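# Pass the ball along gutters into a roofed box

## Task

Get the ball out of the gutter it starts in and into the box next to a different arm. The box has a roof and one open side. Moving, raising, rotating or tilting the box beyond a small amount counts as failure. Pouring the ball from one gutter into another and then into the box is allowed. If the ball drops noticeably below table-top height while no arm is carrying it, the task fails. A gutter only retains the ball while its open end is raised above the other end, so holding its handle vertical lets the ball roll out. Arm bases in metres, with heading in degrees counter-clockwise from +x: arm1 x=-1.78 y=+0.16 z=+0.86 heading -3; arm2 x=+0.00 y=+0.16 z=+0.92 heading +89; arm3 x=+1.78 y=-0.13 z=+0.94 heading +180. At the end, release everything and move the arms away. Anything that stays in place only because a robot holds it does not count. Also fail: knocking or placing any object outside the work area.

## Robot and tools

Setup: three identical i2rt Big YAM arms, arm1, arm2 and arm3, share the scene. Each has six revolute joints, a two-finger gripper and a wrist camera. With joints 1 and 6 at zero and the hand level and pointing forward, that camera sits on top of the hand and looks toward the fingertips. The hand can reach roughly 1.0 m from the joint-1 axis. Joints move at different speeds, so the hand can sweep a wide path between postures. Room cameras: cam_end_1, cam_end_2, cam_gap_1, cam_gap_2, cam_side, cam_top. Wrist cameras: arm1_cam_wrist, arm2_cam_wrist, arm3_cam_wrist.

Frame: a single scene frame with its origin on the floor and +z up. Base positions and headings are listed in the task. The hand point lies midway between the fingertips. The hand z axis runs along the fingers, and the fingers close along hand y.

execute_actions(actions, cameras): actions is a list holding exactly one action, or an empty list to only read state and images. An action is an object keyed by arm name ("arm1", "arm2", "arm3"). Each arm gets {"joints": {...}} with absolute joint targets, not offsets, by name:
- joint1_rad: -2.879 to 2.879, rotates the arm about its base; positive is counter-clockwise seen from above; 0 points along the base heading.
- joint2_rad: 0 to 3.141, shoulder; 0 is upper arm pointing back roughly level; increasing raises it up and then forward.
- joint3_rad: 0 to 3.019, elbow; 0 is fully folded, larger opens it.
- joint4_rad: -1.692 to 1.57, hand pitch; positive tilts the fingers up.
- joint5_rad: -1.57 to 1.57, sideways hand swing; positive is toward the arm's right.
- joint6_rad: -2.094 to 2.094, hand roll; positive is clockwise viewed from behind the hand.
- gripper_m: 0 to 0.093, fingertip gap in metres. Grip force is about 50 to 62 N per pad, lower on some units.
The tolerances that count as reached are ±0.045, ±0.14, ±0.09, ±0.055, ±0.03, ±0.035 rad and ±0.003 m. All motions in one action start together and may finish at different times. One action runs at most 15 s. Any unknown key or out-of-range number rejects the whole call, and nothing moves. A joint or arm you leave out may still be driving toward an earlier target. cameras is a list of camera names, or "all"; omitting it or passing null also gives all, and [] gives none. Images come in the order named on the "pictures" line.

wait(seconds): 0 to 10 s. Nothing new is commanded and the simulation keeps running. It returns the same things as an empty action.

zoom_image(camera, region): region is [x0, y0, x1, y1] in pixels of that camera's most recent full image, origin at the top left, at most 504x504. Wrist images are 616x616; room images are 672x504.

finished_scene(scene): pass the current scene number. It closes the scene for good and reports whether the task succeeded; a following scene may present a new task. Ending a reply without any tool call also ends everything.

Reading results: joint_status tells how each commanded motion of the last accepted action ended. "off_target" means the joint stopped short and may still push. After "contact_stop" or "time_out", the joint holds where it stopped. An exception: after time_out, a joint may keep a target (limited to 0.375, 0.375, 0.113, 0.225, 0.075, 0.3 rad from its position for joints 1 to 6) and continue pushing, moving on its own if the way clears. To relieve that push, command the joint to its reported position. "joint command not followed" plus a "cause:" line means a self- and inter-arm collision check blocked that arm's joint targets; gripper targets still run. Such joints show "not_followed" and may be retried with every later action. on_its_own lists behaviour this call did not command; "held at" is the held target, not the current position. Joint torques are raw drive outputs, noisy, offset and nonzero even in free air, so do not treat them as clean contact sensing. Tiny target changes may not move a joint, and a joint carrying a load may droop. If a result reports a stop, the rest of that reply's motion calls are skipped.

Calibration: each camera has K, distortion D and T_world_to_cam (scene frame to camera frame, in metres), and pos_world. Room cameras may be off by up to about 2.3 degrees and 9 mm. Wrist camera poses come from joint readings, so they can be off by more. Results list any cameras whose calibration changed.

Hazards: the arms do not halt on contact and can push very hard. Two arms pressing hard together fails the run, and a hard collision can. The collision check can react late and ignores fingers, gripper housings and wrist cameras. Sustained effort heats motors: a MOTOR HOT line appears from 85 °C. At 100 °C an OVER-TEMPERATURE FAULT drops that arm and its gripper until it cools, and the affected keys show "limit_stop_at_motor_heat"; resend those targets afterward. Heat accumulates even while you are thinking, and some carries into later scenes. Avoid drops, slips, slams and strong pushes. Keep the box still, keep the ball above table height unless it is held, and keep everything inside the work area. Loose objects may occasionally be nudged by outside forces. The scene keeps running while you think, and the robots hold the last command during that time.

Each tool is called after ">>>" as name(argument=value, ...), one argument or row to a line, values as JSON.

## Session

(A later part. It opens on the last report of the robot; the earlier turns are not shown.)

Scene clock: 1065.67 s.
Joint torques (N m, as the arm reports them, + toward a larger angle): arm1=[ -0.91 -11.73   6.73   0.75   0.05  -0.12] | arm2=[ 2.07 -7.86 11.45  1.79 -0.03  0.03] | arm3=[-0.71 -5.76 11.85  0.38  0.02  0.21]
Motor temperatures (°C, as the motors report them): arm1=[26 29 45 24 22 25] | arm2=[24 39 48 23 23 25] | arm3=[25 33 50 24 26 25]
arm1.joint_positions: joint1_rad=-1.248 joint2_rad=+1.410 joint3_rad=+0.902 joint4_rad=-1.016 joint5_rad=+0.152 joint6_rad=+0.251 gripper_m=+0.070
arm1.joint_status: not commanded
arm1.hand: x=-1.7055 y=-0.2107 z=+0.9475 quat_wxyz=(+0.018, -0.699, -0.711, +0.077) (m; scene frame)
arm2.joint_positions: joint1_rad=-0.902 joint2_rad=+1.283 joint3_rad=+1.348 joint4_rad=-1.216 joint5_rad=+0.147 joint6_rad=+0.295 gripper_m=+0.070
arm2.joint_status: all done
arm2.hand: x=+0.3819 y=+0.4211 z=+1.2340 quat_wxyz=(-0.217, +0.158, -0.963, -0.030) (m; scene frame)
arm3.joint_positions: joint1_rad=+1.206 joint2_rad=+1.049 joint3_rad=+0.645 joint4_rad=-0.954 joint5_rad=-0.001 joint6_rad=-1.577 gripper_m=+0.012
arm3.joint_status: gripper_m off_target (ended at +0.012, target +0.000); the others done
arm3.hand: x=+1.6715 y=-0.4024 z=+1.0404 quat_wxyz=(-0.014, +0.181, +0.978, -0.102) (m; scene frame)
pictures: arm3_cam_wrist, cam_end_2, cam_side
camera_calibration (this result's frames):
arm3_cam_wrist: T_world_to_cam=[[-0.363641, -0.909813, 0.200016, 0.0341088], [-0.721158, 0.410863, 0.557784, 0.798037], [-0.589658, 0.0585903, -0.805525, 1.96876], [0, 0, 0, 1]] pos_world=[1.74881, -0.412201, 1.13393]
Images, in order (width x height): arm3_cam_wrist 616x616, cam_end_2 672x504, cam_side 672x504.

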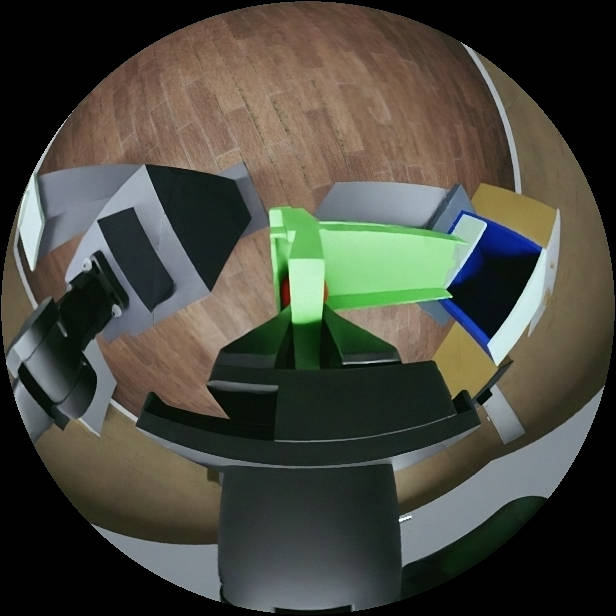

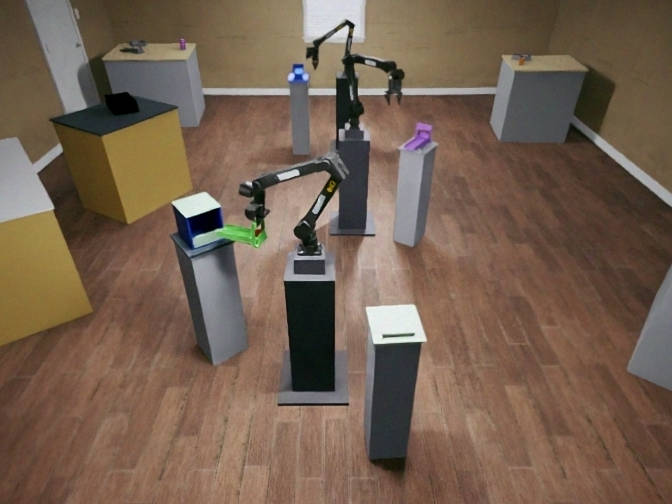

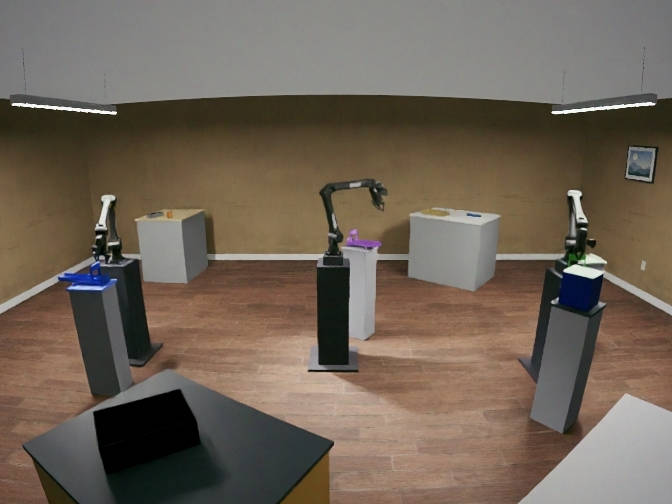

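>>> execute_actions(
  actions=[
    {"arm3":{"joints":{"joint2_rad":1.22,"joint3_rad":0.875,"joint4_rad":-0.93,"gripper_m":0.0}}},
  ],
  cameras=["cam_end_2","arm3_cam_wrist"],
)

>>> zoom_image(
  camera="cam_end_2",
  region=[160, 170, 290, 270],
)

Scene clock: 1093.07 s.
Joint torques (N m, as the arm reports them, + toward a larger angle): arm1=[ -0.81 -11.88   6.69   0.72   0.04  -0.11] | arm2=[ 1.76 -8.52 11.43  1.77 -0.03  0.03] | arm3=[-1.46 -9.22 10.96  0.59 -0.04  0.11]
Motor temperatures (°C, as the motors report them): arm1=[26 29 45 24 22 25] | arm2=[24 37 47 23 23 25] | arm3=[25 33 55 24 26 25]
arm1.joint_positions: joint1_rad=-1.248 joint2_rad=+1.410 joint3_rad=+0.902 joint4_rad=-1.016 joint5_rad=+0.152 joint6_rad=+0.251 gripper_m=+0.070
arm1.joint_status: not commanded
arm1.hand: x=-1.7055 y=-0.2107 z=+0.9475 quat_wxyz=(+0.018, -0.699, -0.711, +0.077) (m; scene frame)
arm2.joint_positions: joint1_rad=-0.902 joint2_rad=+1.283 joint3_rad=+1.348 joint4_rad=-1.216 joint5_rad=+0.147 joint6_rad=+0.295 gripper_m=+0.070
arm2.joint_status: not commanded
arm2.hand: x=+0.3819 y=+0.4211 z=+1.2340 quat_wxyz=(-0.217, +0.158, -0.963, -0.030) (m; scene frame)
arm3.joint_positions: joint1_rad=+1.206 joint2_rad=+1.227 joint3_rad=+0.827 joint4_rad=-0.937 joint5_rad=-0.001 joint6_rad=-1.577 gripper_m=+0.012
arm3.joint_status: gripper_m off_target (ended at +0.012, target +0.000); the others done
arm3.hand: x=+1.6452 y=-0.4694 z=+1.0598 quat_wxyz=(-0.016, +0.181, +0.977, -0.113) (m; scene frame)
pictures: arm3_cam_wrist, cam_end_2
camera_calibration (this result's frames):
arm3_cam_wrist: T_world_to_cam=[[-0.362226, -0.905537, 0.220897, -0.0627399], [-0.716751, 0.422111, 0.555059, 0.796701], [-0.595869, 0.0427287, -0.801944, 1.97179], [0, 0, 0, 1]] pos_world=[1.72324, -0.477362, 1.15291]
Images, in order (width x height): arm3_cam_wrist 616x616, cam_end_2 672x504.

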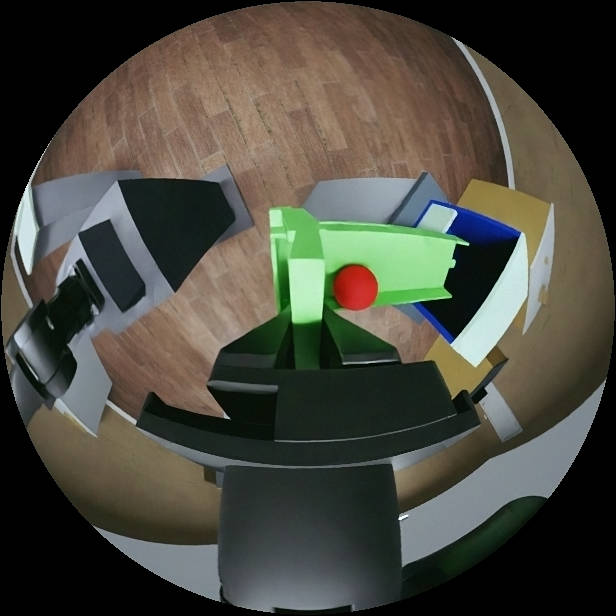

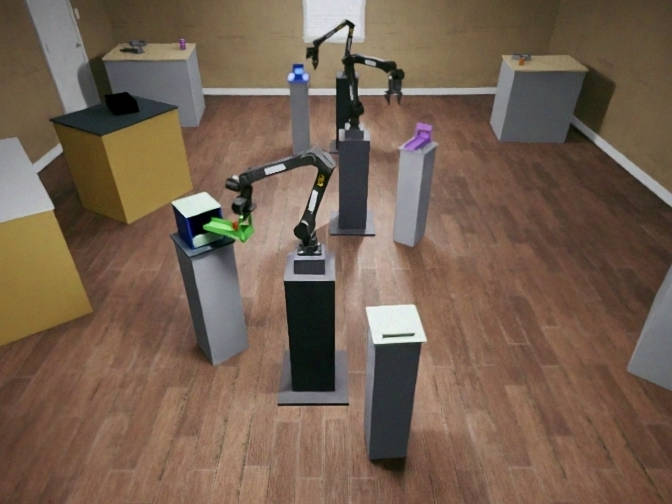

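Region (160, 170, 290, 270) of cam_end_2's 672x504 image, scaled by 3.877, with more detail than that image has; it fills the top 388 rows of this view, and the rest is white.

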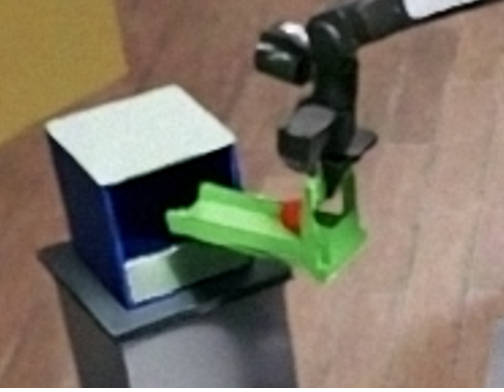

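>>> execute_actions(
  actions=[
    {"arm3":{"joints":{"joint2_rad":1.33,"joint3_rad":0.965,"joint4_rad":-0.93,"gripper_m":0.0}}},
  ],
  cameras=["cam_end_2","arm3_cam_wrist"],
)

>>> zoom_image(
  camera="cam_end_2",
  region=[160, 170, 290, 270],
)

Scene clock: 1105.70 s.
Joint torques (N m, as the arm reports them, + toward a larger angle): arm1=[ -0.95 -11.87   6.71   0.71   0.05  -0.11] | arm2=[ 1.73 -8.51 11.41  1.8  -0.03  0.03] | arm3=[ -0.95 -10.38  11.47   0.82  -0.02   0.14]
Motor temperatures (°C, as the motors report them): arm1=[26 29 44 24 22 25] | arm2=[24 37 47 23 23 25] | arm3=[25 33 55 24 26 25]
arm1.joint_positions: joint1_rad=-1.248 joint2_rad=+1.410 joint3_rad=+0.902 joint4_rad=-1.016 joint5_rad=+0.152 joint6_rad=+0.251 gripper_m=+0.070
arm1.joint_status: not commanded
arm1.hand: x=-1.7055 y=-0.2107 z=+0.9475 quat_wxyz=(+0.018, -0.699, -0.711, +0.077) (m; scene frame)
arm2.joint_positions: joint1_rad=-0.902 joint2_rad=+1.283 joint3_rad=+1.348 joint4_rad=-1.216 joint5_rad=+0.147 joint6_rad=+0.295 gripper_m=+0.070
arm2.joint_status: not commanded
arm2.hand: x=+0.3819 y=+0.4211 z=+1.2340 quat_wxyz=(-0.217, +0.158, -0.963, -0.030) (m; scene frame)
arm3.joint_positions: joint1_rad=+1.206 joint2_rad=+1.339 joint3_rad=+0.912 joint4_rad=-0.937 joint5_rad=-0.001 joint6_rad=-1.577 gripper_m=+0.012
arm3.joint_status: gripper_m off_target (ended at +0.012, target +0.000); the others done
arm3.hand: x=+1.6337 y=-0.4993 z=+1.0535 quat_wxyz=(-0.013, +0.181, +0.978, -0.100) (m; scene frame)
pictures: arm3_cam_wrist, cam_end_2
camera_calibration (this result's frames):
arm3_cam_wrist: T_world_to_cam=[[-0.363969, -0.910817, 0.194781, -0.0648703], [-0.722262, 0.408042, 0.558425, 0.802942], [-0.588102, 0.0625668, -0.806363, 1.96304], [0, 0, 0, 1]] pos_world=[1.71079, -0.509541, 1.14718]
Images, in order (width x height): arm3_cam_wrist 616x616, cam_end_2 672x504.

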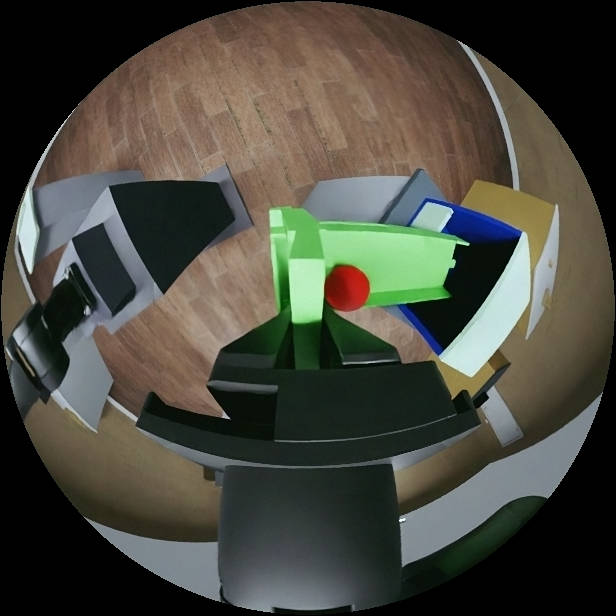

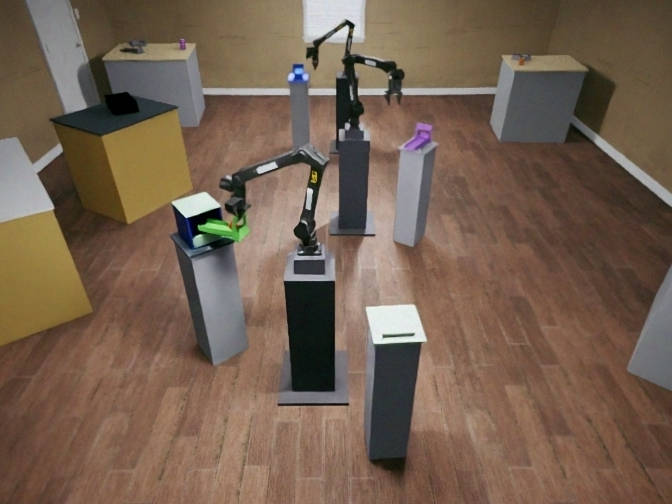

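Region (160, 170, 290, 270) of cam_end_2's 672x504 image, scaled by 3.877, with more detail than that image has; it fills the top 388 rows of this view, and the rest is white.

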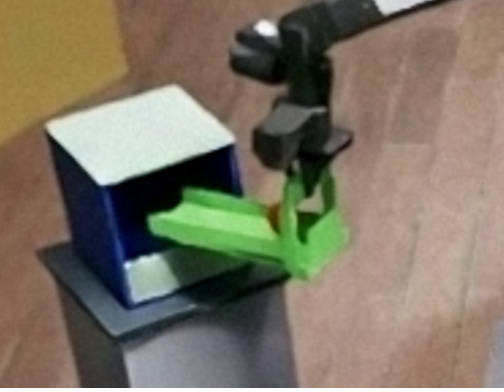

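>>> execute_actions(
  actions=[
    {"arm3":{"joints":{"joint2_rad":1.41,"joint3_rad":1.05,"joint4_rad":-0.97,"gripper_m":0.0}}},
  ],
  cameras=["cam_end_2","arm3_cam_wrist"],
)

>>> zoom_image(
  camera="cam_end_2",
  region=[160, 170, 290, 270],
)

Scene clock: 1134.20 s.
Joint torques (N m, as the arm reports them, + toward a larger angle): arm1=[ -0.72 -11.9    6.69   0.76   0.05  -0.11] | arm2=[ 1.79 -8.44 11.43  1.77 -0.03  0.03] | arm3=[ -1.39 -12.52  11.51   0.05  -0.02   0.16]
Motor temperatures (°C, as the motors report them): arm1=[26 29 44 24 22 25] | arm2=[24 37 47 23 23 25] | arm3=[25 33 55 24 26 25]
arm1.joint_positions: joint1_rad=-1.248 joint2_rad=+1.410 joint3_rad=+0.902 joint4_rad=-1.016 joint5_rad=+0.152 joint6_rad=+0.251 gripper_m=+0.070
arm1.joint_status: not commanded
arm1.hand: x=-1.7055 y=-0.2107 z=+0.9475 quat_wxyz=(+0.018, -0.699, -0.711, +0.077) (m; scene frame)
arm2.joint_positions: joint1_rad=-0.902 joint2_rad=+1.283 joint3_rad=+1.348 joint4_rad=-1.216 joint5_rad=+0.147 joint6_rad=+0.295 gripper_m=+0.070
arm2.joint_status: not commanded
arm2.hand: x=+0.3819 y=+0.4211 z=+1.2340 quat_wxyz=(-0.217, +0.158, -0.963, -0.030) (m; scene frame)
arm3.joint_positions: joint1_rad=+1.206 joint2_rad=+1.416 joint3_rad=+0.993 joint4_rad=-0.967 joint5_rad=-0.001 joint6_rad=-1.577 gripper_m=+0.012
arm3.joint_status: gripper_m off_target (ended at +0.012, target +0.000); the others done
arm3.hand: x=+1.6249 y=-0.5219 z=+1.0539 quat_wxyz=(-0.011, +0.181, +0.980, -0.087) (m; scene frame)
pictures: arm3_cam_wrist, cam_end_2
camera_calibration (this result's frames):
arm3_cam_wrist: T_world_to_cam=[[-0.365418, -0.915322, 0.169277, -0.0618801], [-0.727642, 0.394298, 0.561308, 0.80411], [-0.580523, 0.0819388, -0.81011, 1.96137], [0, 0, 0, 1]] pos_world=[1.70111, -0.534411, 1.14805]
Images, in order (width x height): arm3_cam_wrist 616x616, cam_end_2 672x504.

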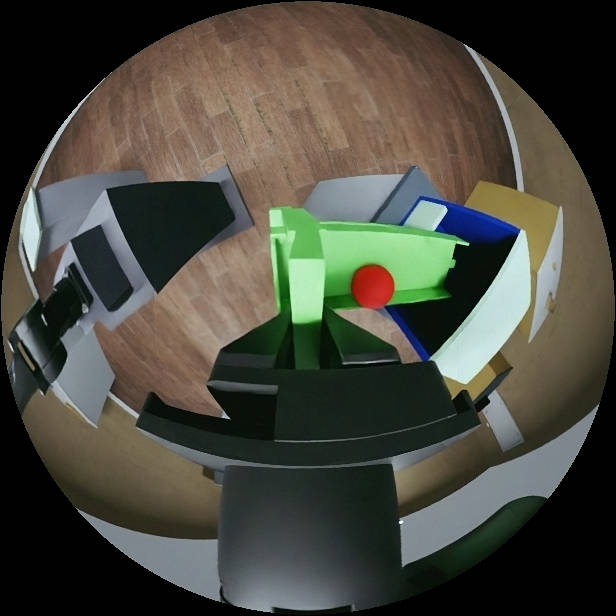

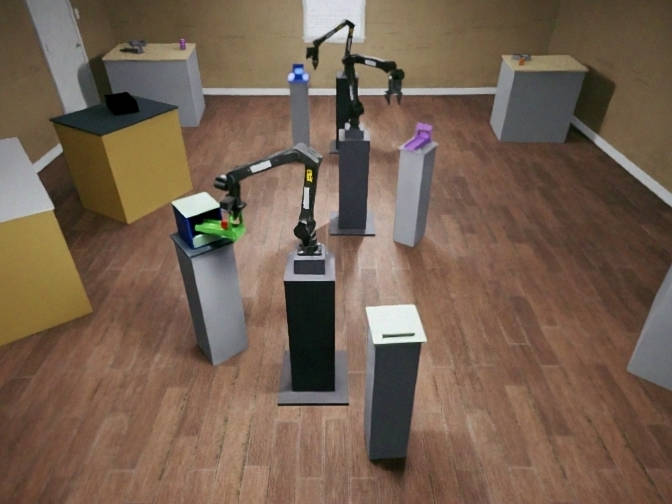

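Region (160, 170, 290, 270) of cam_end_2's 672x504 image, scaled by 3.877, with more detail than that image has; it fills the top 388 rows of this view, and the rest is white.

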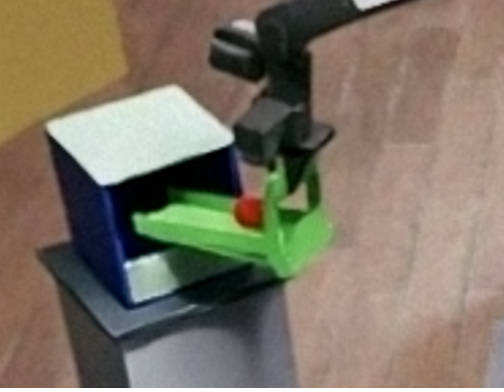

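>>> execute_actions(
  actions=[
    {"arm3":{"joints":{"joint2_rad":1.445,"joint3_rad":1.125,"joint4_rad":-1.045,"gripper_m":0.0}}},
  ],
  cameras=["cam_end_2","arm3_cam_wrist"],
)

>>> zoom_image(
  camera="cam_end_2",
  region=[160, 170, 290, 270],
)

Scene clock: 1147.10 s.
Joint torques (N m, as the arm reports them, + toward a larger angle): arm1=[ -0.86 -11.81   6.73   0.73   0.05  -0.12] | arm2=[ 1.84 -8.53 11.45  1.79 -0.03  0.02] | arm3=[ -0.21 -12.07  11.35   0.18  -0.02   0.11]
Motor temperatures (°C, as the motors report them): arm1=[26 29 44 24 22 25] | arm2=[24 36 47 23 23 25] | arm3=[25 33 56 24 26 25]
arm1.joint_positions: joint1_rad=-1.248 joint2_rad=+1.410 joint3_rad=+0.902 joint4_rad=-1.016 joint5_rad=+0.152 joint6_rad=+0.251 gripper_m=+0.070
arm1.joint_status: not commanded
arm1.hand: x=-1.7055 y=-0.2107 z=+0.9475 quat_wxyz=(+0.018, -0.699, -0.711, +0.077) (m; scene frame)
arm2.joint_positions: joint1_rad=-0.902 joint2_rad=+1.283 joint3_rad=+1.348 joint4_rad=-1.216 joint5_rad=+0.147 joint6_rad=+0.295 gripper_m=+0.070
arm2.joint_status: not commanded
arm2.hand: x=+0.3819 y=+0.4211 z=+1.2340 quat_wxyz=(-0.217, +0.158, -0.963, -0.030) (m; scene frame)
arm3.joint_positions: joint1_rad=+1.206 joint2_rad=+1.445 joint3_rad=+1.070 joint4_rad=-1.038 joint5_rad=-0.001 joint6_rad=-1.577 gripper_m=+0.012
arm3.joint_status: gripper_m off_target (ended at +0.012, target +0.000); the others done
arm3.hand: x=+1.6201 y=-0.5337 z=+1.0697 quat_wxyz=(-0.008, +0.181, +0.980, -0.076) (m; scene frame)
pictures: arm3_cam_wrist, cam_end_2
camera_calibration (this result's frames):
arm3_cam_wrist: T_world_to_cam=[[-0.366479, -0.918731, 0.147056, -0.0534341], [-0.732327, 0.382319, 0.563498, 0.795289], [-0.573926, 0.0988173, -0.812923, 1.97367], [0, 0, 0, 1]] pos_world=[1.69557, -0.548178, 1.16415]
Images, in order (width x height): arm3_cam_wrist 616x616, cam_end_2 672x504.

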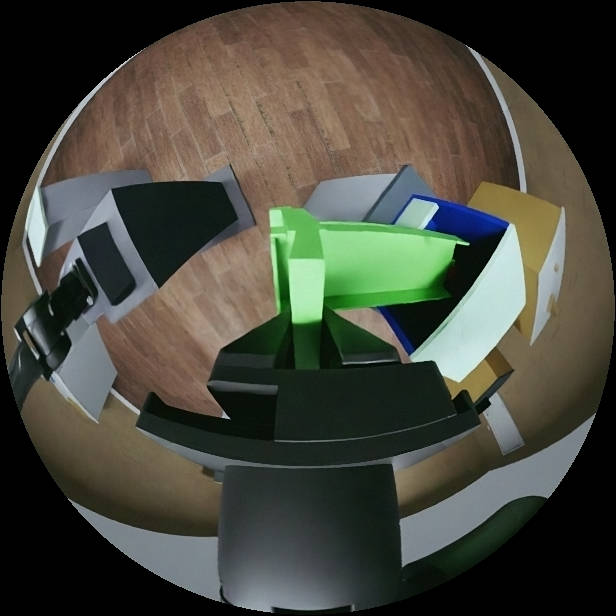

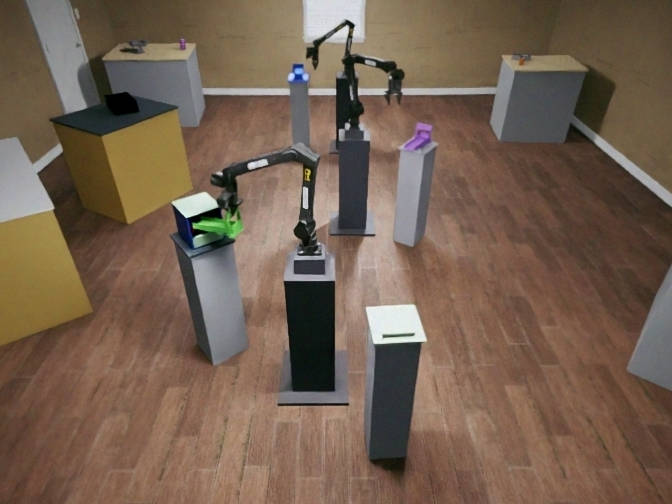

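Region (160, 170, 290, 270) of cam_end_2's 672x504 image, scaled by 3.877, with more detail than that image has; it fills the top 388 rows of this view, and the rest is white.

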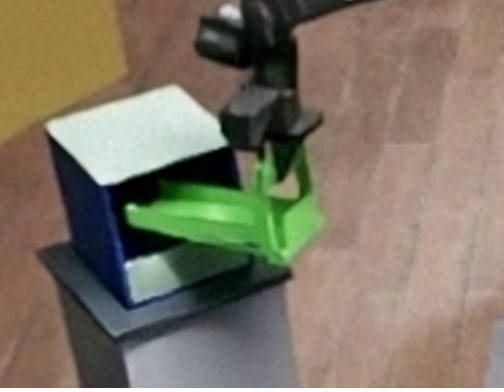

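>>> execute_actions(
  actions=[
    {"arm3":{"joints":{"joint2_rad":1.335,"joint3_rad":0.95,"joint4_rad":-0.96,"gripper_m":0.0}}},
  ],
  cameras=["cam_end_2","arm3_cam_wrist"],
)

>>> zoom_image(
  camera="cam_end_2",
  region=[160, 170, 290, 270],
)

Scene clock: 1161.03 s.
Joint torques (N m, as the arm reports them, + toward a larger angle): arm1=[ -0.87 -11.94   6.75   0.71   0.06  -0.11] | arm2=[ 1.81 -8.47 11.43  1.78 -0.03  0.03] | arm3=[  0.04 -11.32   8.55   1.26  -0.01   0.15]
Motor temperatures (°C, as the motors report them): arm1=[26 28 44 24 22 25] | arm2=[24 36 47 23 23 25] | arm3=[25 33 56 24 26 25]
arm1.joint_positions: joint1_rad=-1.248 joint2_rad=+1.410 joint3_rad=+0.902 joint4_rad=-1.016 joint5_rad=+0.152 joint6_rad=+0.251 gripper_m=+0.070
arm1.joint_status: not commanded
arm1.hand: x=-1.7055 y=-0.2107 z=+0.9475 quat_wxyz=(+0.018, -0.699, -0.711, +0.077) (m; scene frame)
arm2.joint_positions: joint1_rad=-0.902 joint2_rad=+1.283 joint3_rad=+1.348 joint4_rad=-1.216 joint5_rad=+0.147 joint6_rad=+0.295 gripper_m=+0.070
arm2.joint_status: not commanded
arm2.hand: x=+0.3819 y=+0.4211 z=+1.2340 quat_wxyz=(-0.217, +0.158, -0.963, -0.030) (m; scene frame)
arm3.joint_positions: joint1_rad=+1.206 joint2_rad=+1.344 joint3_rad=+0.938 joint4_rad=-0.975 joint5_rad=-0.001 joint6_rad=-1.577 gripper_m=+0.012
arm3.joint_status: gripper_m off_target (ended at +0.012, target +0.000); the others done
arm3.hand: x=+1.6333 y=-0.5001 z=+1.0598 quat_wxyz=(-0.011, +0.181, +0.979, -0.091) (m; scene frame)
pictures: arm3_cam_wrist, cam_end_2
camera_calibration (this result's frames):
arm3_cam_wrist: T_world_to_cam=[[-0.365017, -0.914061, 0.176791, -0.0478727], [-0.726057, 0.398348, 0.5605, 0.798637], [-0.582755, 0.0762316, -0.809064, 1.96889], [0, 0, 0, 1]] pos_world=[1.70976, -0.511986, 1.15379]
Images, in order (width x height): arm3_cam_wrist 616x616, cam_end_2 672x504.

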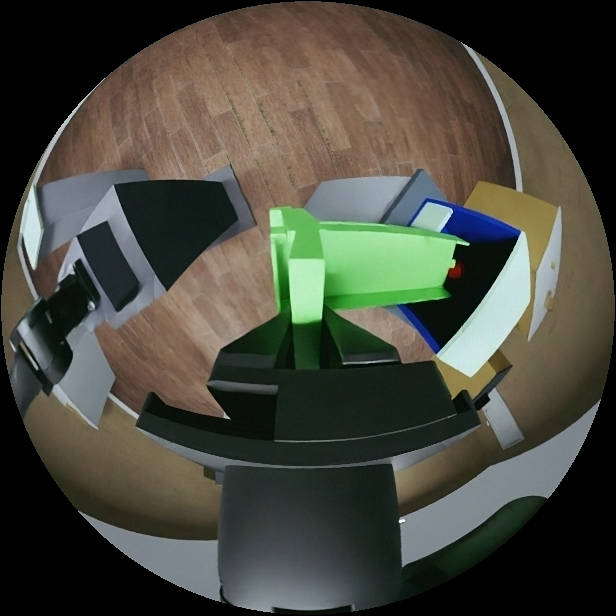

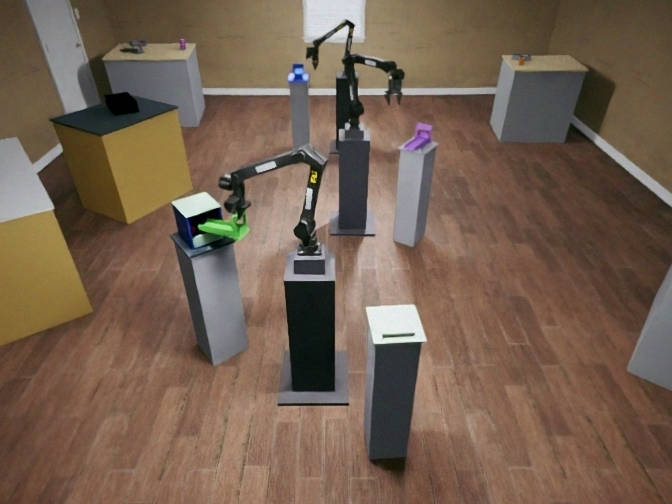

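Region (160, 170, 290, 270) of cam_end_2's 672x504 image, scaled by 3.877, with more detail than that image has; it fills the top 388 rows of this view, and the rest is white.

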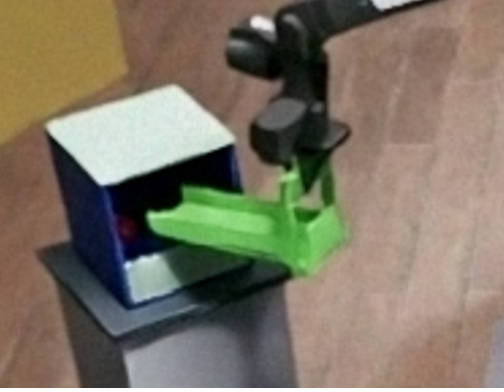

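>>> execute_actions(
  actions=[
    {"arm3":{"joints":{"joint2_rad":1.19,"joint3_rad":0.81,"joint4_rad":-0.95,"gripper_m":0.0}}},
  ],
  cameras=[],
)

>>> execute_actions(
  actions=[
    {"arm3":{"joints":{"joint2_rad":0.95,"joint3_rad":0.6,"joint4_rad":-0.9,"gripper_m":0.0}}},
  ],
  cameras=["cam_end_2","cam_top"],
)

Scene clock: 1168.43 s.
Joint torques (N m, as the arm reports them, + toward a larger angle): arm1=[ -0.96 -11.98   6.73   0.73   0.05  -0.12] | arm2=[ 1.72 -8.5  11.43  1.79 -0.03  0.03] | arm3=[-1.13 -8.66  8.6   0.77  0.04  0.11]
Motor temperatures (°C, as the motors report them): arm1=[26 28 44 24 22 25] | arm2=[24 36 47 23 23 25] | arm3=[25 33 54 24 26 25]
arm1.joint_positions: joint1_rad=-1.248 joint2_rad=+1.410 joint3_rad=+0.902 joint4_rad=-1.016 joint5_rad=+0.152 joint6_rad=+0.251 gripper_m=+0.070
arm1.joint_status: not commanded
arm1.hand: x=-1.7055 y=-0.2107 z=+0.9475 quat_wxyz=(+0.018, -0.699, -0.711, +0.077) (m; scene frame)
arm2.joint_positions: joint1_rad=-0.902 joint2_rad=+1.283 joint3_rad=+1.348 joint4_rad=-1.216 joint5_rad=+0.147 joint6_rad=+0.295 gripper_m=+0.070
arm2.joint_status: not commanded
arm2.hand: x=+0.3819 y=+0.4211 z=+1.2340 quat_wxyz=(-0.217, +0.158, -0.963, -0.030) (m; scene frame)
arm3.joint_positions: joint1_rad=+1.206 joint2_rad=+1.200 joint3_rad=+0.796 joint4_rad=-0.958 joint5_rad=-0.001 joint6_rad=-1.577 gripper_m=+0.012
arm3.joint_status: gripper_m off_target (ended at +0.012, target +0.000); the others done
arm3.hand: x=+1.6514 y=-0.4536 z=+1.0552 quat_wxyz=(-0.013, +0.181, +0.978, -0.100) (m; scene frame)
pictures: none
No camera images: the call's "cameras" was empty. Leave "cameras" out to get every camera's image.

Scene clock: 1169.50 s.
Joint torques (N m, as the arm reports them, + toward a larger angle): arm1=[ -0.93 -11.83   6.69   0.74   0.05  -0.11] | arm2=[ 1.73 -8.48 11.42  1.8  -0.03  0.03] | arm3=[-1.43 -4.4   8.57  1.2  -0.04  0.12]
Motor temperatures (°C, as the motors report them): arm1=[26 28 44 24 22 25] | arm2=[24 36 47 23 23 25] | arm3=[25 33 54 24 26 25]
arm1.joint_positions: joint1_rad=-1.248 joint2_rad=+1.410 joint3_rad=+0.902 joint4_rad=-1.016 joint5_rad=+0.152 joint6_rad=+0.251 gripper_m=+0.070
arm1.joint_status: not commanded
arm1.hand: x=-1.7055 y=-0.2107 z=+0.9475 quat_wxyz=(+0.018, -0.699, -0.711, +0.077) (m; scene frame)
arm2.joint_positions: joint1_rad=-0.902 joint2_rad=+1.283 joint3_rad=+1.348 joint4_rad=-1.216 joint5_rad=+0.147 joint6_rad=+0.295 gripper_m=+0.070
arm2.joint_status: not commanded
arm2.hand: x=+0.3819 y=+0.4211 z=+1.2340 quat_wxyz=(-0.217, +0.158, -0.963, -0.030) (m; scene frame)
arm3.joint_positions: joint1_rad=+1.206 joint2_rad=+0.956 joint3_rad=+0.585 joint4_rad=-0.911 joint5_rad=-0.001 joint6_rad=-1.577 gripper_m=+0.012
arm3.joint_status: gripper_m off_target (ended at +0.012, target +0.000); the others done
arm3.hand: x=+1.6751 y=-0.3930 z=+1.0433 quat_wxyz=(-0.021, +0.180, +0.973, -0.139) (m; scene frame)
pictures: cam_end_2, cam_top
Images, in order (width x height): cam_end_2 672x504, cam_top 672x504.

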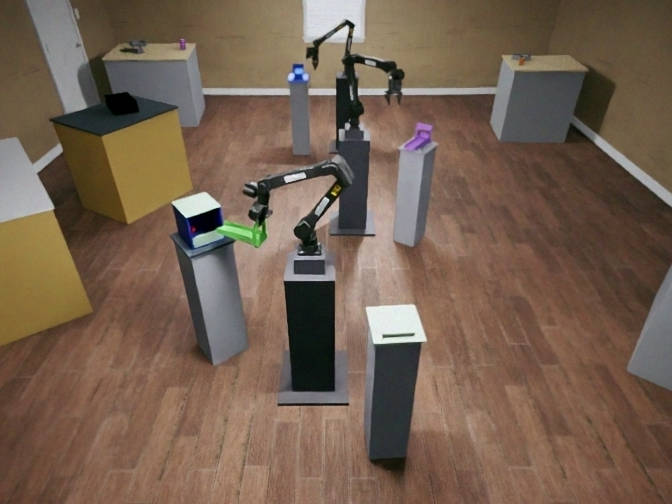

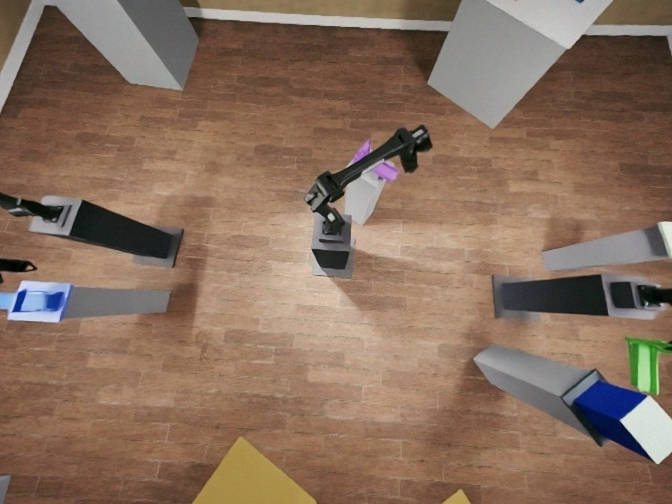

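>>> execute_actions(
  actions=[
    {"arm3":{"joints":{"joint2_rad":0.6,"gripper_m":0.0}}},
  ],
  cameras=["cam_end_2"],
)

>>> execute_actions(
  actions=[
    {"arm3":{"joints":{"joint1_rad":-2.284,"joint2_rad":0.9,"joint3_rad":1.0,"joint4_rad":-1.1,"joint5_rad":0.125,"joint6_rad":-0.785,"gripper_m":0.0}}},
  ],
  cameras=["cam_end_2","cam_top"],
)

Scene clock: 1198.80 s.
Joint torques (N m, as the arm reports them, + toward a larger angle): arm1=[ -0.95 -11.99   6.71   0.74   0.04  -0.11] | arm2=[ 1.75 -8.54 11.44  1.81 -0.03  0.03] | arm3=[-0.98 -0.23  9.81  1.62  0.03  0.16]
Motor temperatures (°C, as the motors report them): arm1=[26 28 44 24 22 25] | arm2=[24 36 47 23 23 25] | arm3=[25 31 52 24 26 25]
arm1.joint_positions: joint1_rad=-1.248 joint2_rad=+1.410 joint3_rad=+0.902 joint4_rad=-1.016 joint5_rad=+0.152 joint6_rad=+0.251 gripper_m=+0.070
arm1.joint_status: not commanded
arm1.hand: x=-1.7055 y=-0.2107 z=+0.9475 quat_wxyz=(+0.018, -0.699, -0.711, +0.077) (m; scene frame)
arm2.joint_positions: joint1_rad=-0.902 joint2_rad=+1.283 joint3_rad=+1.348 joint4_rad=-1.216 joint5_rad=+0.147 joint6_rad=+0.295 gripper_m=+0.070
arm2.joint_status: not commanded
arm2.hand: x=+0.3819 y=+0.4211 z=+1.2340 quat_wxyz=(-0.217, +0.158, -0.963, -0.030) (m; scene frame)
arm3.joint_positions: joint1_rad=+1.206 joint2_rad=+0.598 joint3_rad=+0.585 joint4_rad=-0.911 joint5_rad=-0.001 joint6_rad=-1.577 gripper_m=+0.012
arm3.joint_status: gripper_m off_target (ended at +0.012, target +0.000); the others done
arm3.hand: x=+1.6767 y=-0.3860 z=+1.1371 quat_wxyz=(-0.053, +0.174, +0.933, -0.310) (m; scene frame)
pictures: cam_end_2
Images, in order (width x height): cam_end_2 672x504.

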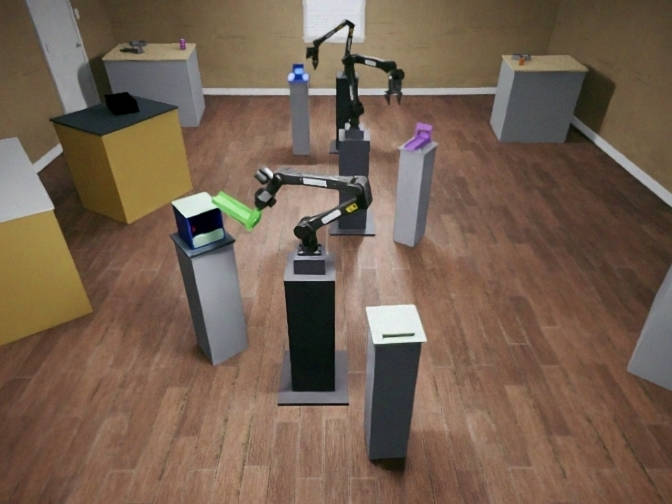

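Scene clock: 1201.53 s.
Joint torques (N m, as the arm reports them, + toward a larger angle): arm1=[ -0.95 -11.92   6.67   0.74   0.06  -0.11] | arm2=[ 1.79 -8.48 11.42  1.79 -0.03  0.03] | arm3=[-0.77 -4.93 12.2   0.9   0.17  0.15]
Motor temperatures (°C, as the motors report them): arm1=[26 28 44 24 22 25] | arm2=[24 35 47 23 23 25] | arm3=[25 31 53 24 26 25]
arm1.joint_positions: joint1_rad=-1.248 joint2_rad=+1.410 joint3_rad=+0.902 joint4_rad=-1.016 joint5_rad=+0.152 joint6_rad=+0.251 gripper_m=+0.070
arm1.joint_status: not commanded
arm1.hand: x=-1.7055 y=-0.2107 z=+0.9475 quat_wxyz=(+0.018, -0.699, -0.711, +0.077) (m; scene frame)
arm2.joint_positions: joint1_rad=-0.902 joint2_rad=+1.283 joint3_rad=+1.348 joint4_rad=-1.216 joint5_rad=+0.147 joint6_rad=+0.295 gripper_m=+0.070
arm2.joint_status: not commanded
arm2.hand: x=+0.3819 y=+0.4211 z=+1.2340 quat_wxyz=(-0.217, +0.158, -0.963, -0.030) (m; scene frame)
arm3.joint_positions: joint1_rad=-2.278 joint2_rad=+0.913 joint3_rad=+0.952 joint4_rad=-1.097 joint5_rad=+0.124 joint6_rad=-0.794 gripper_m=+0.012
arm3.joint_status: gripper_m off_target (ended at +0.012, target +0.000); the others done
arm3.hand: x=+2.0190 y=+0.1194 z=+1.2171 quat_wxyz=(-0.260, +0.698, -0.665, +0.055) (m; scene frame)
pictures: cam_end_2, cam_top
Images, in order (width x height): cam_end_2 672x504, cam_top 672x504.

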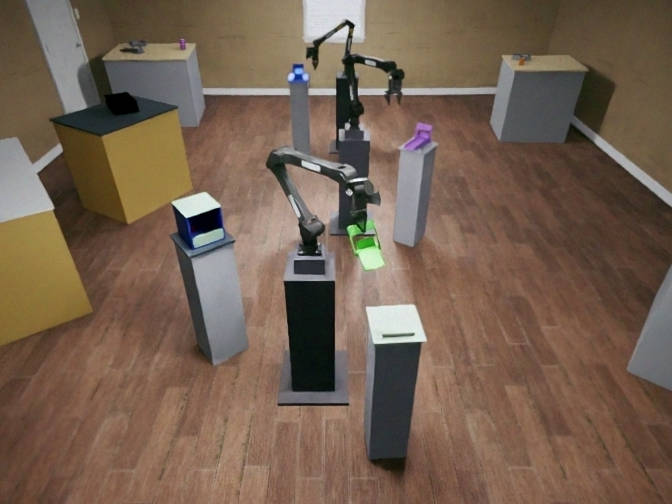

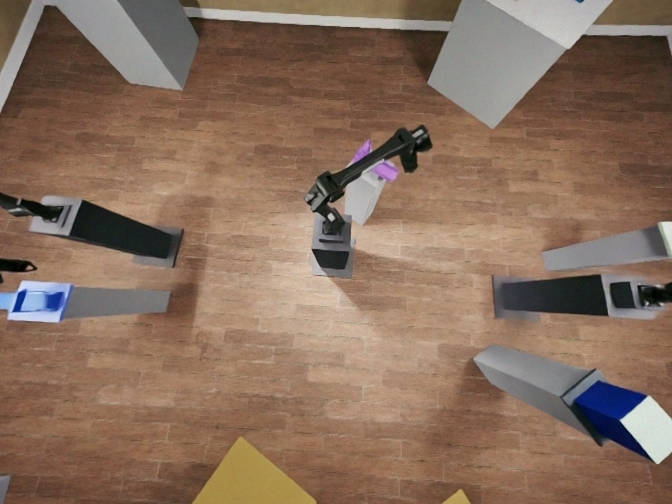

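>>> execute_actions(
  actions=[
    {"arm3":{"joints":{"joint1_rad":-2.284,"joint2_rad":1.70,"joint3_rad":1.42,"joint4_rad":-1.093,"joint5_rad":0.125,"joint6_rad":-0.785,"gripper_m":0.0}}},
  ],
  cameras=["cam_end_2","arm3_cam_wrist","cam_side"],
)

>>> zoom_image(
  camera="cam_end_2",
  region=[330, 200, 480, 360],
)

Scene clock: 1208.00 s.
Joint torques (N m, as the arm reports them, + toward a larger angle): arm1=[ -0.78 -11.8    6.67   0.75   0.05  -0.11] | arm2=[ 1.77 -8.46 11.43  1.79 -0.03  0.02] | arm3=[ -0.66 -19.16  10.49   0.26   0.11   0.16]
Motor temperatures (°C, as the motors report them): arm1=[26 28 43 24 22 25] | arm2=[24 35 47 23 23 25] | arm3=[25 32 54 24 26 25]
arm1.joint_positions: joint1_rad=-1.248 joint2_rad=+1.410 joint3_rad=+0.902 joint4_rad=-1.016 joint5_rad=+0.152 joint6_rad=+0.251 gripper_m=+0.070
arm1.joint_status: not commanded
arm1.hand: x=-1.7055 y=-0.2107 z=+0.9475 quat_wxyz=(+0.018, -0.699, -0.711, +0.077) (m; scene frame)
arm2.joint_positions: joint1_rad=-0.902 joint2_rad=+1.283 joint3_rad=+1.348 joint4_rad=-1.216 joint5_rad=+0.147 joint6_rad=+0.295 gripper_m=+0.070
arm2.joint_status: not commanded
arm2.hand: x=+0.3819 y=+0.4211 z=+1.2340 quat_wxyz=(-0.217, +0.158, -0.963, -0.030) (m; scene frame)
arm3.joint_positions: joint1_rad=-2.278 joint2_rad=+1.730 joint3_rad=+1.381 joint4_rad=-1.097 joint5_rad=+0.123 joint6_rad=-0.793 gripper_m=+0.012
arm3.joint_status: gripper_m off_target (ended at +0.012, target +0.000); the others done
arm3.hand: x=+2.1470 y=+0.2654 z=+1.0659 quat_wxyz=(-0.069, +0.729, -0.678, +0.063) (m; scene frame)
pictures: arm3_cam_wrist, cam_end_2, cam_side
camera_calibration (this result's frames):
arm3_cam_wrist: T_world_to_cam=[[0.981619, 0.0575334, 0.181972, -2.31627], [-0.0571096, -0.82124, 0.567718, -0.256986], [0.182105, -0.567675, -0.802859, 0.73695], [0, 0, 0, 1]] pos_world=[2.12481, 0.340564, 1.15906]
Images, in order (width x height): arm3_cam_wrist 616x616, cam_end_2 672x504, cam_side 672x504.

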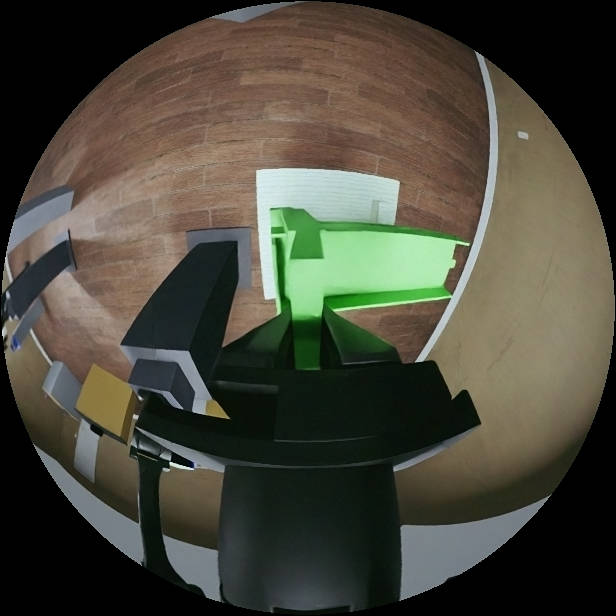

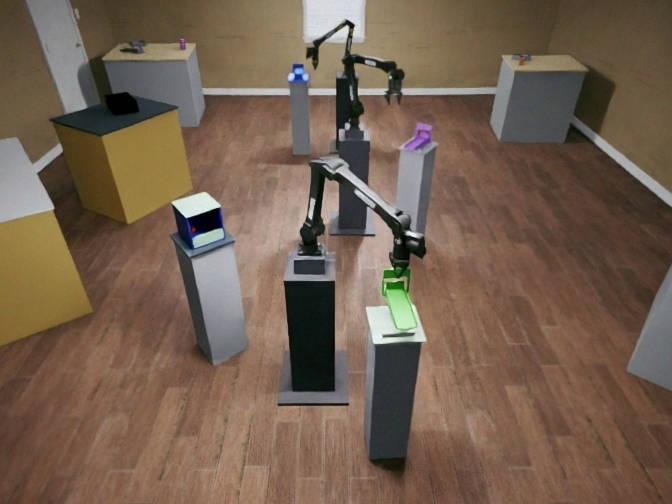

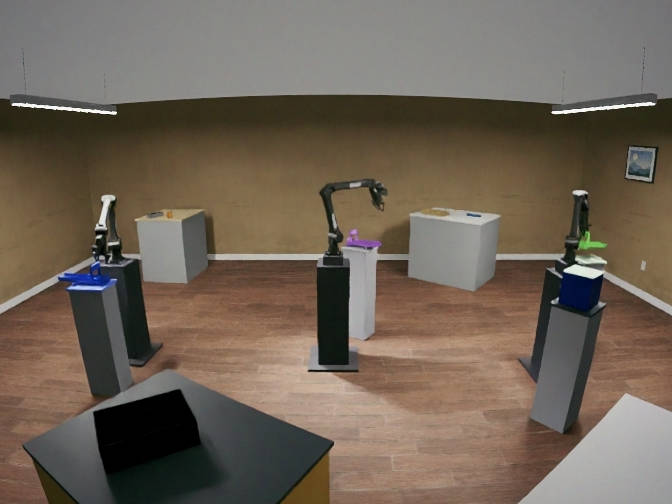

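Region (330, 200, 480, 360) of cam_end_2's 672x504 image, scaled by 3.150, with more detail than that image has; it fills the left 472 columns of this view, and the rest is white.

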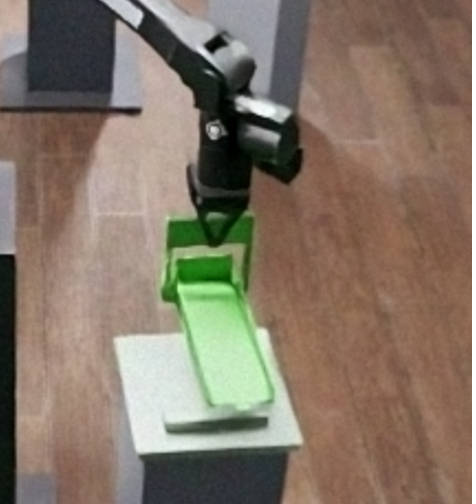

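>>> execute_actions(
  actions=[
    {"arm3":{"joints":{"joint2_rad":1.80,"joint3_rad":1.295,"joint4_rad":-0.91,"joint5_rad":0.11,"gripper_m":0.0}}},
  ],
  cameras=["cam_end_2","arm3_cam_wrist"],
)

>>> zoom_image(
  camera="cam_end_2",
  region=[330, 200, 480, 360],
)

Scene clock: 1216.57 s.
Joint torques (N m, as the arm reports them, + toward a larger angle): arm1=[ -0.95 -11.89   6.69   0.77   0.05  -0.11] | arm2=[ 1.79 -8.54 11.43  1.79 -0.03  0.02] | arm3=[ -0.46 -20.29   8.42   0.85   0.02   0.13]
Motor temperatures (°C, as the motors report them): arm1=[26 28 43 24 22 25] | arm2=[24 35 47 23 23 25] | arm3=[25 33 54 24 26 25]
arm1.joint_positions: joint1_rad=-1.248 joint2_rad=+1.410 joint3_rad=+0.902 joint4_rad=-1.016 joint5_rad=+0.152 joint6_rad=+0.251 gripper_m=+0.070
arm1.joint_status: not commanded
arm1.hand: x=-1.7055 y=-0.2107 z=+0.9475 quat_wxyz=(+0.018, -0.699, -0.711, +0.077) (m; scene frame)
arm2.joint_positions: joint1_rad=-0.902 joint2_rad=+1.283 joint3_rad=+1.348 joint4_rad=-1.216 joint5_rad=+0.147 joint6_rad=+0.295 gripper_m=+0.070
arm2.joint_status: not commanded
arm2.hand: x=+0.3819 y=+0.4211 z=+1.2340 quat_wxyz=(-0.217, +0.158, -0.963, -0.030) (m; scene frame)
arm3.joint_positions: joint1_rad=-2.278 joint2_rad=+1.821 joint3_rad=+1.277 joint4_rad=-0.923 joint5_rad=+0.109 joint6_rad=-0.793 gripper_m=+0.012
arm3.joint_status: gripper_m off_target (ended at +0.012, target +0.000); the others done
arm3.hand: x=+2.1432 y=+0.2636 z=+0.9850 quat_wxyz=(-0.059, +0.730, -0.678, +0.057) (m; scene frame)
pictures: arm3_cam_wrist, cam_end_2
camera_calibration (this result's frames):
arm3_cam_wrist: T_world_to_cam=[[0.985599, 0.0597866, 0.158175, -2.28345], [-0.0425785, -0.817527, 0.574315, -0.251384], [0.163649, -0.572779, -0.803208, 0.71294], [0, 0, 0, 1]] pos_world=[2.12319, 0.339363, 1.0782]
Images, in order (width x height): arm3_cam_wrist 616x616, cam_end_2 672x504.

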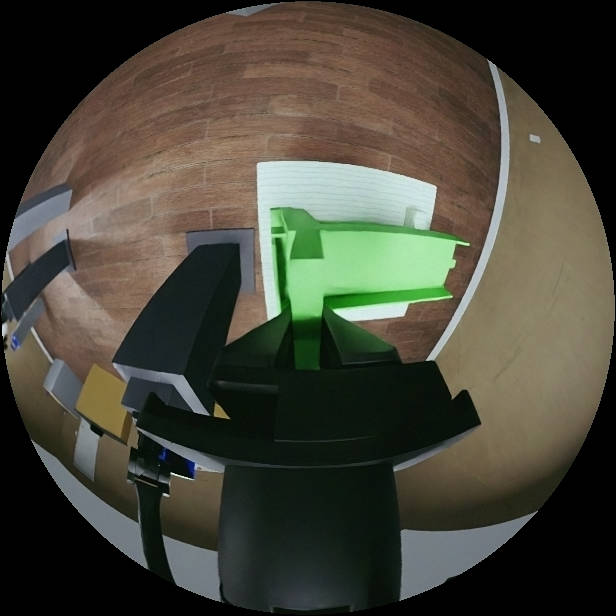

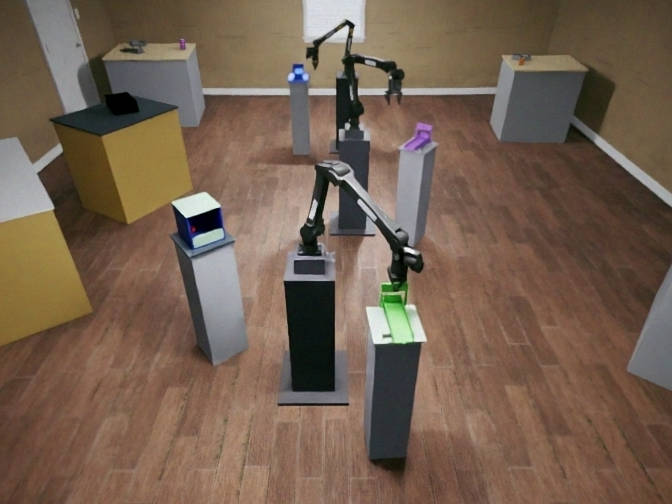

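Region (330, 200, 480, 360) of cam_end_2's 672x504 image, scaled by 3.150, with more detail than that image has; it fills the left 472 columns of this view, and the rest is white.

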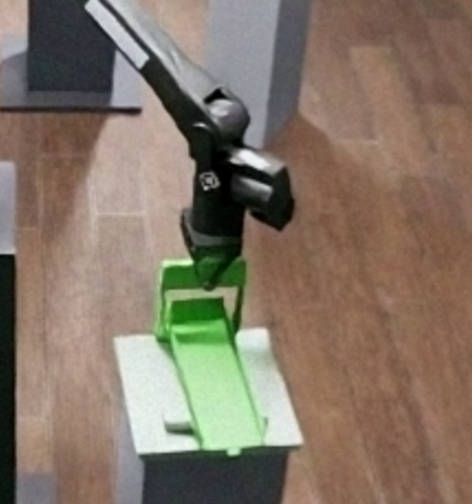

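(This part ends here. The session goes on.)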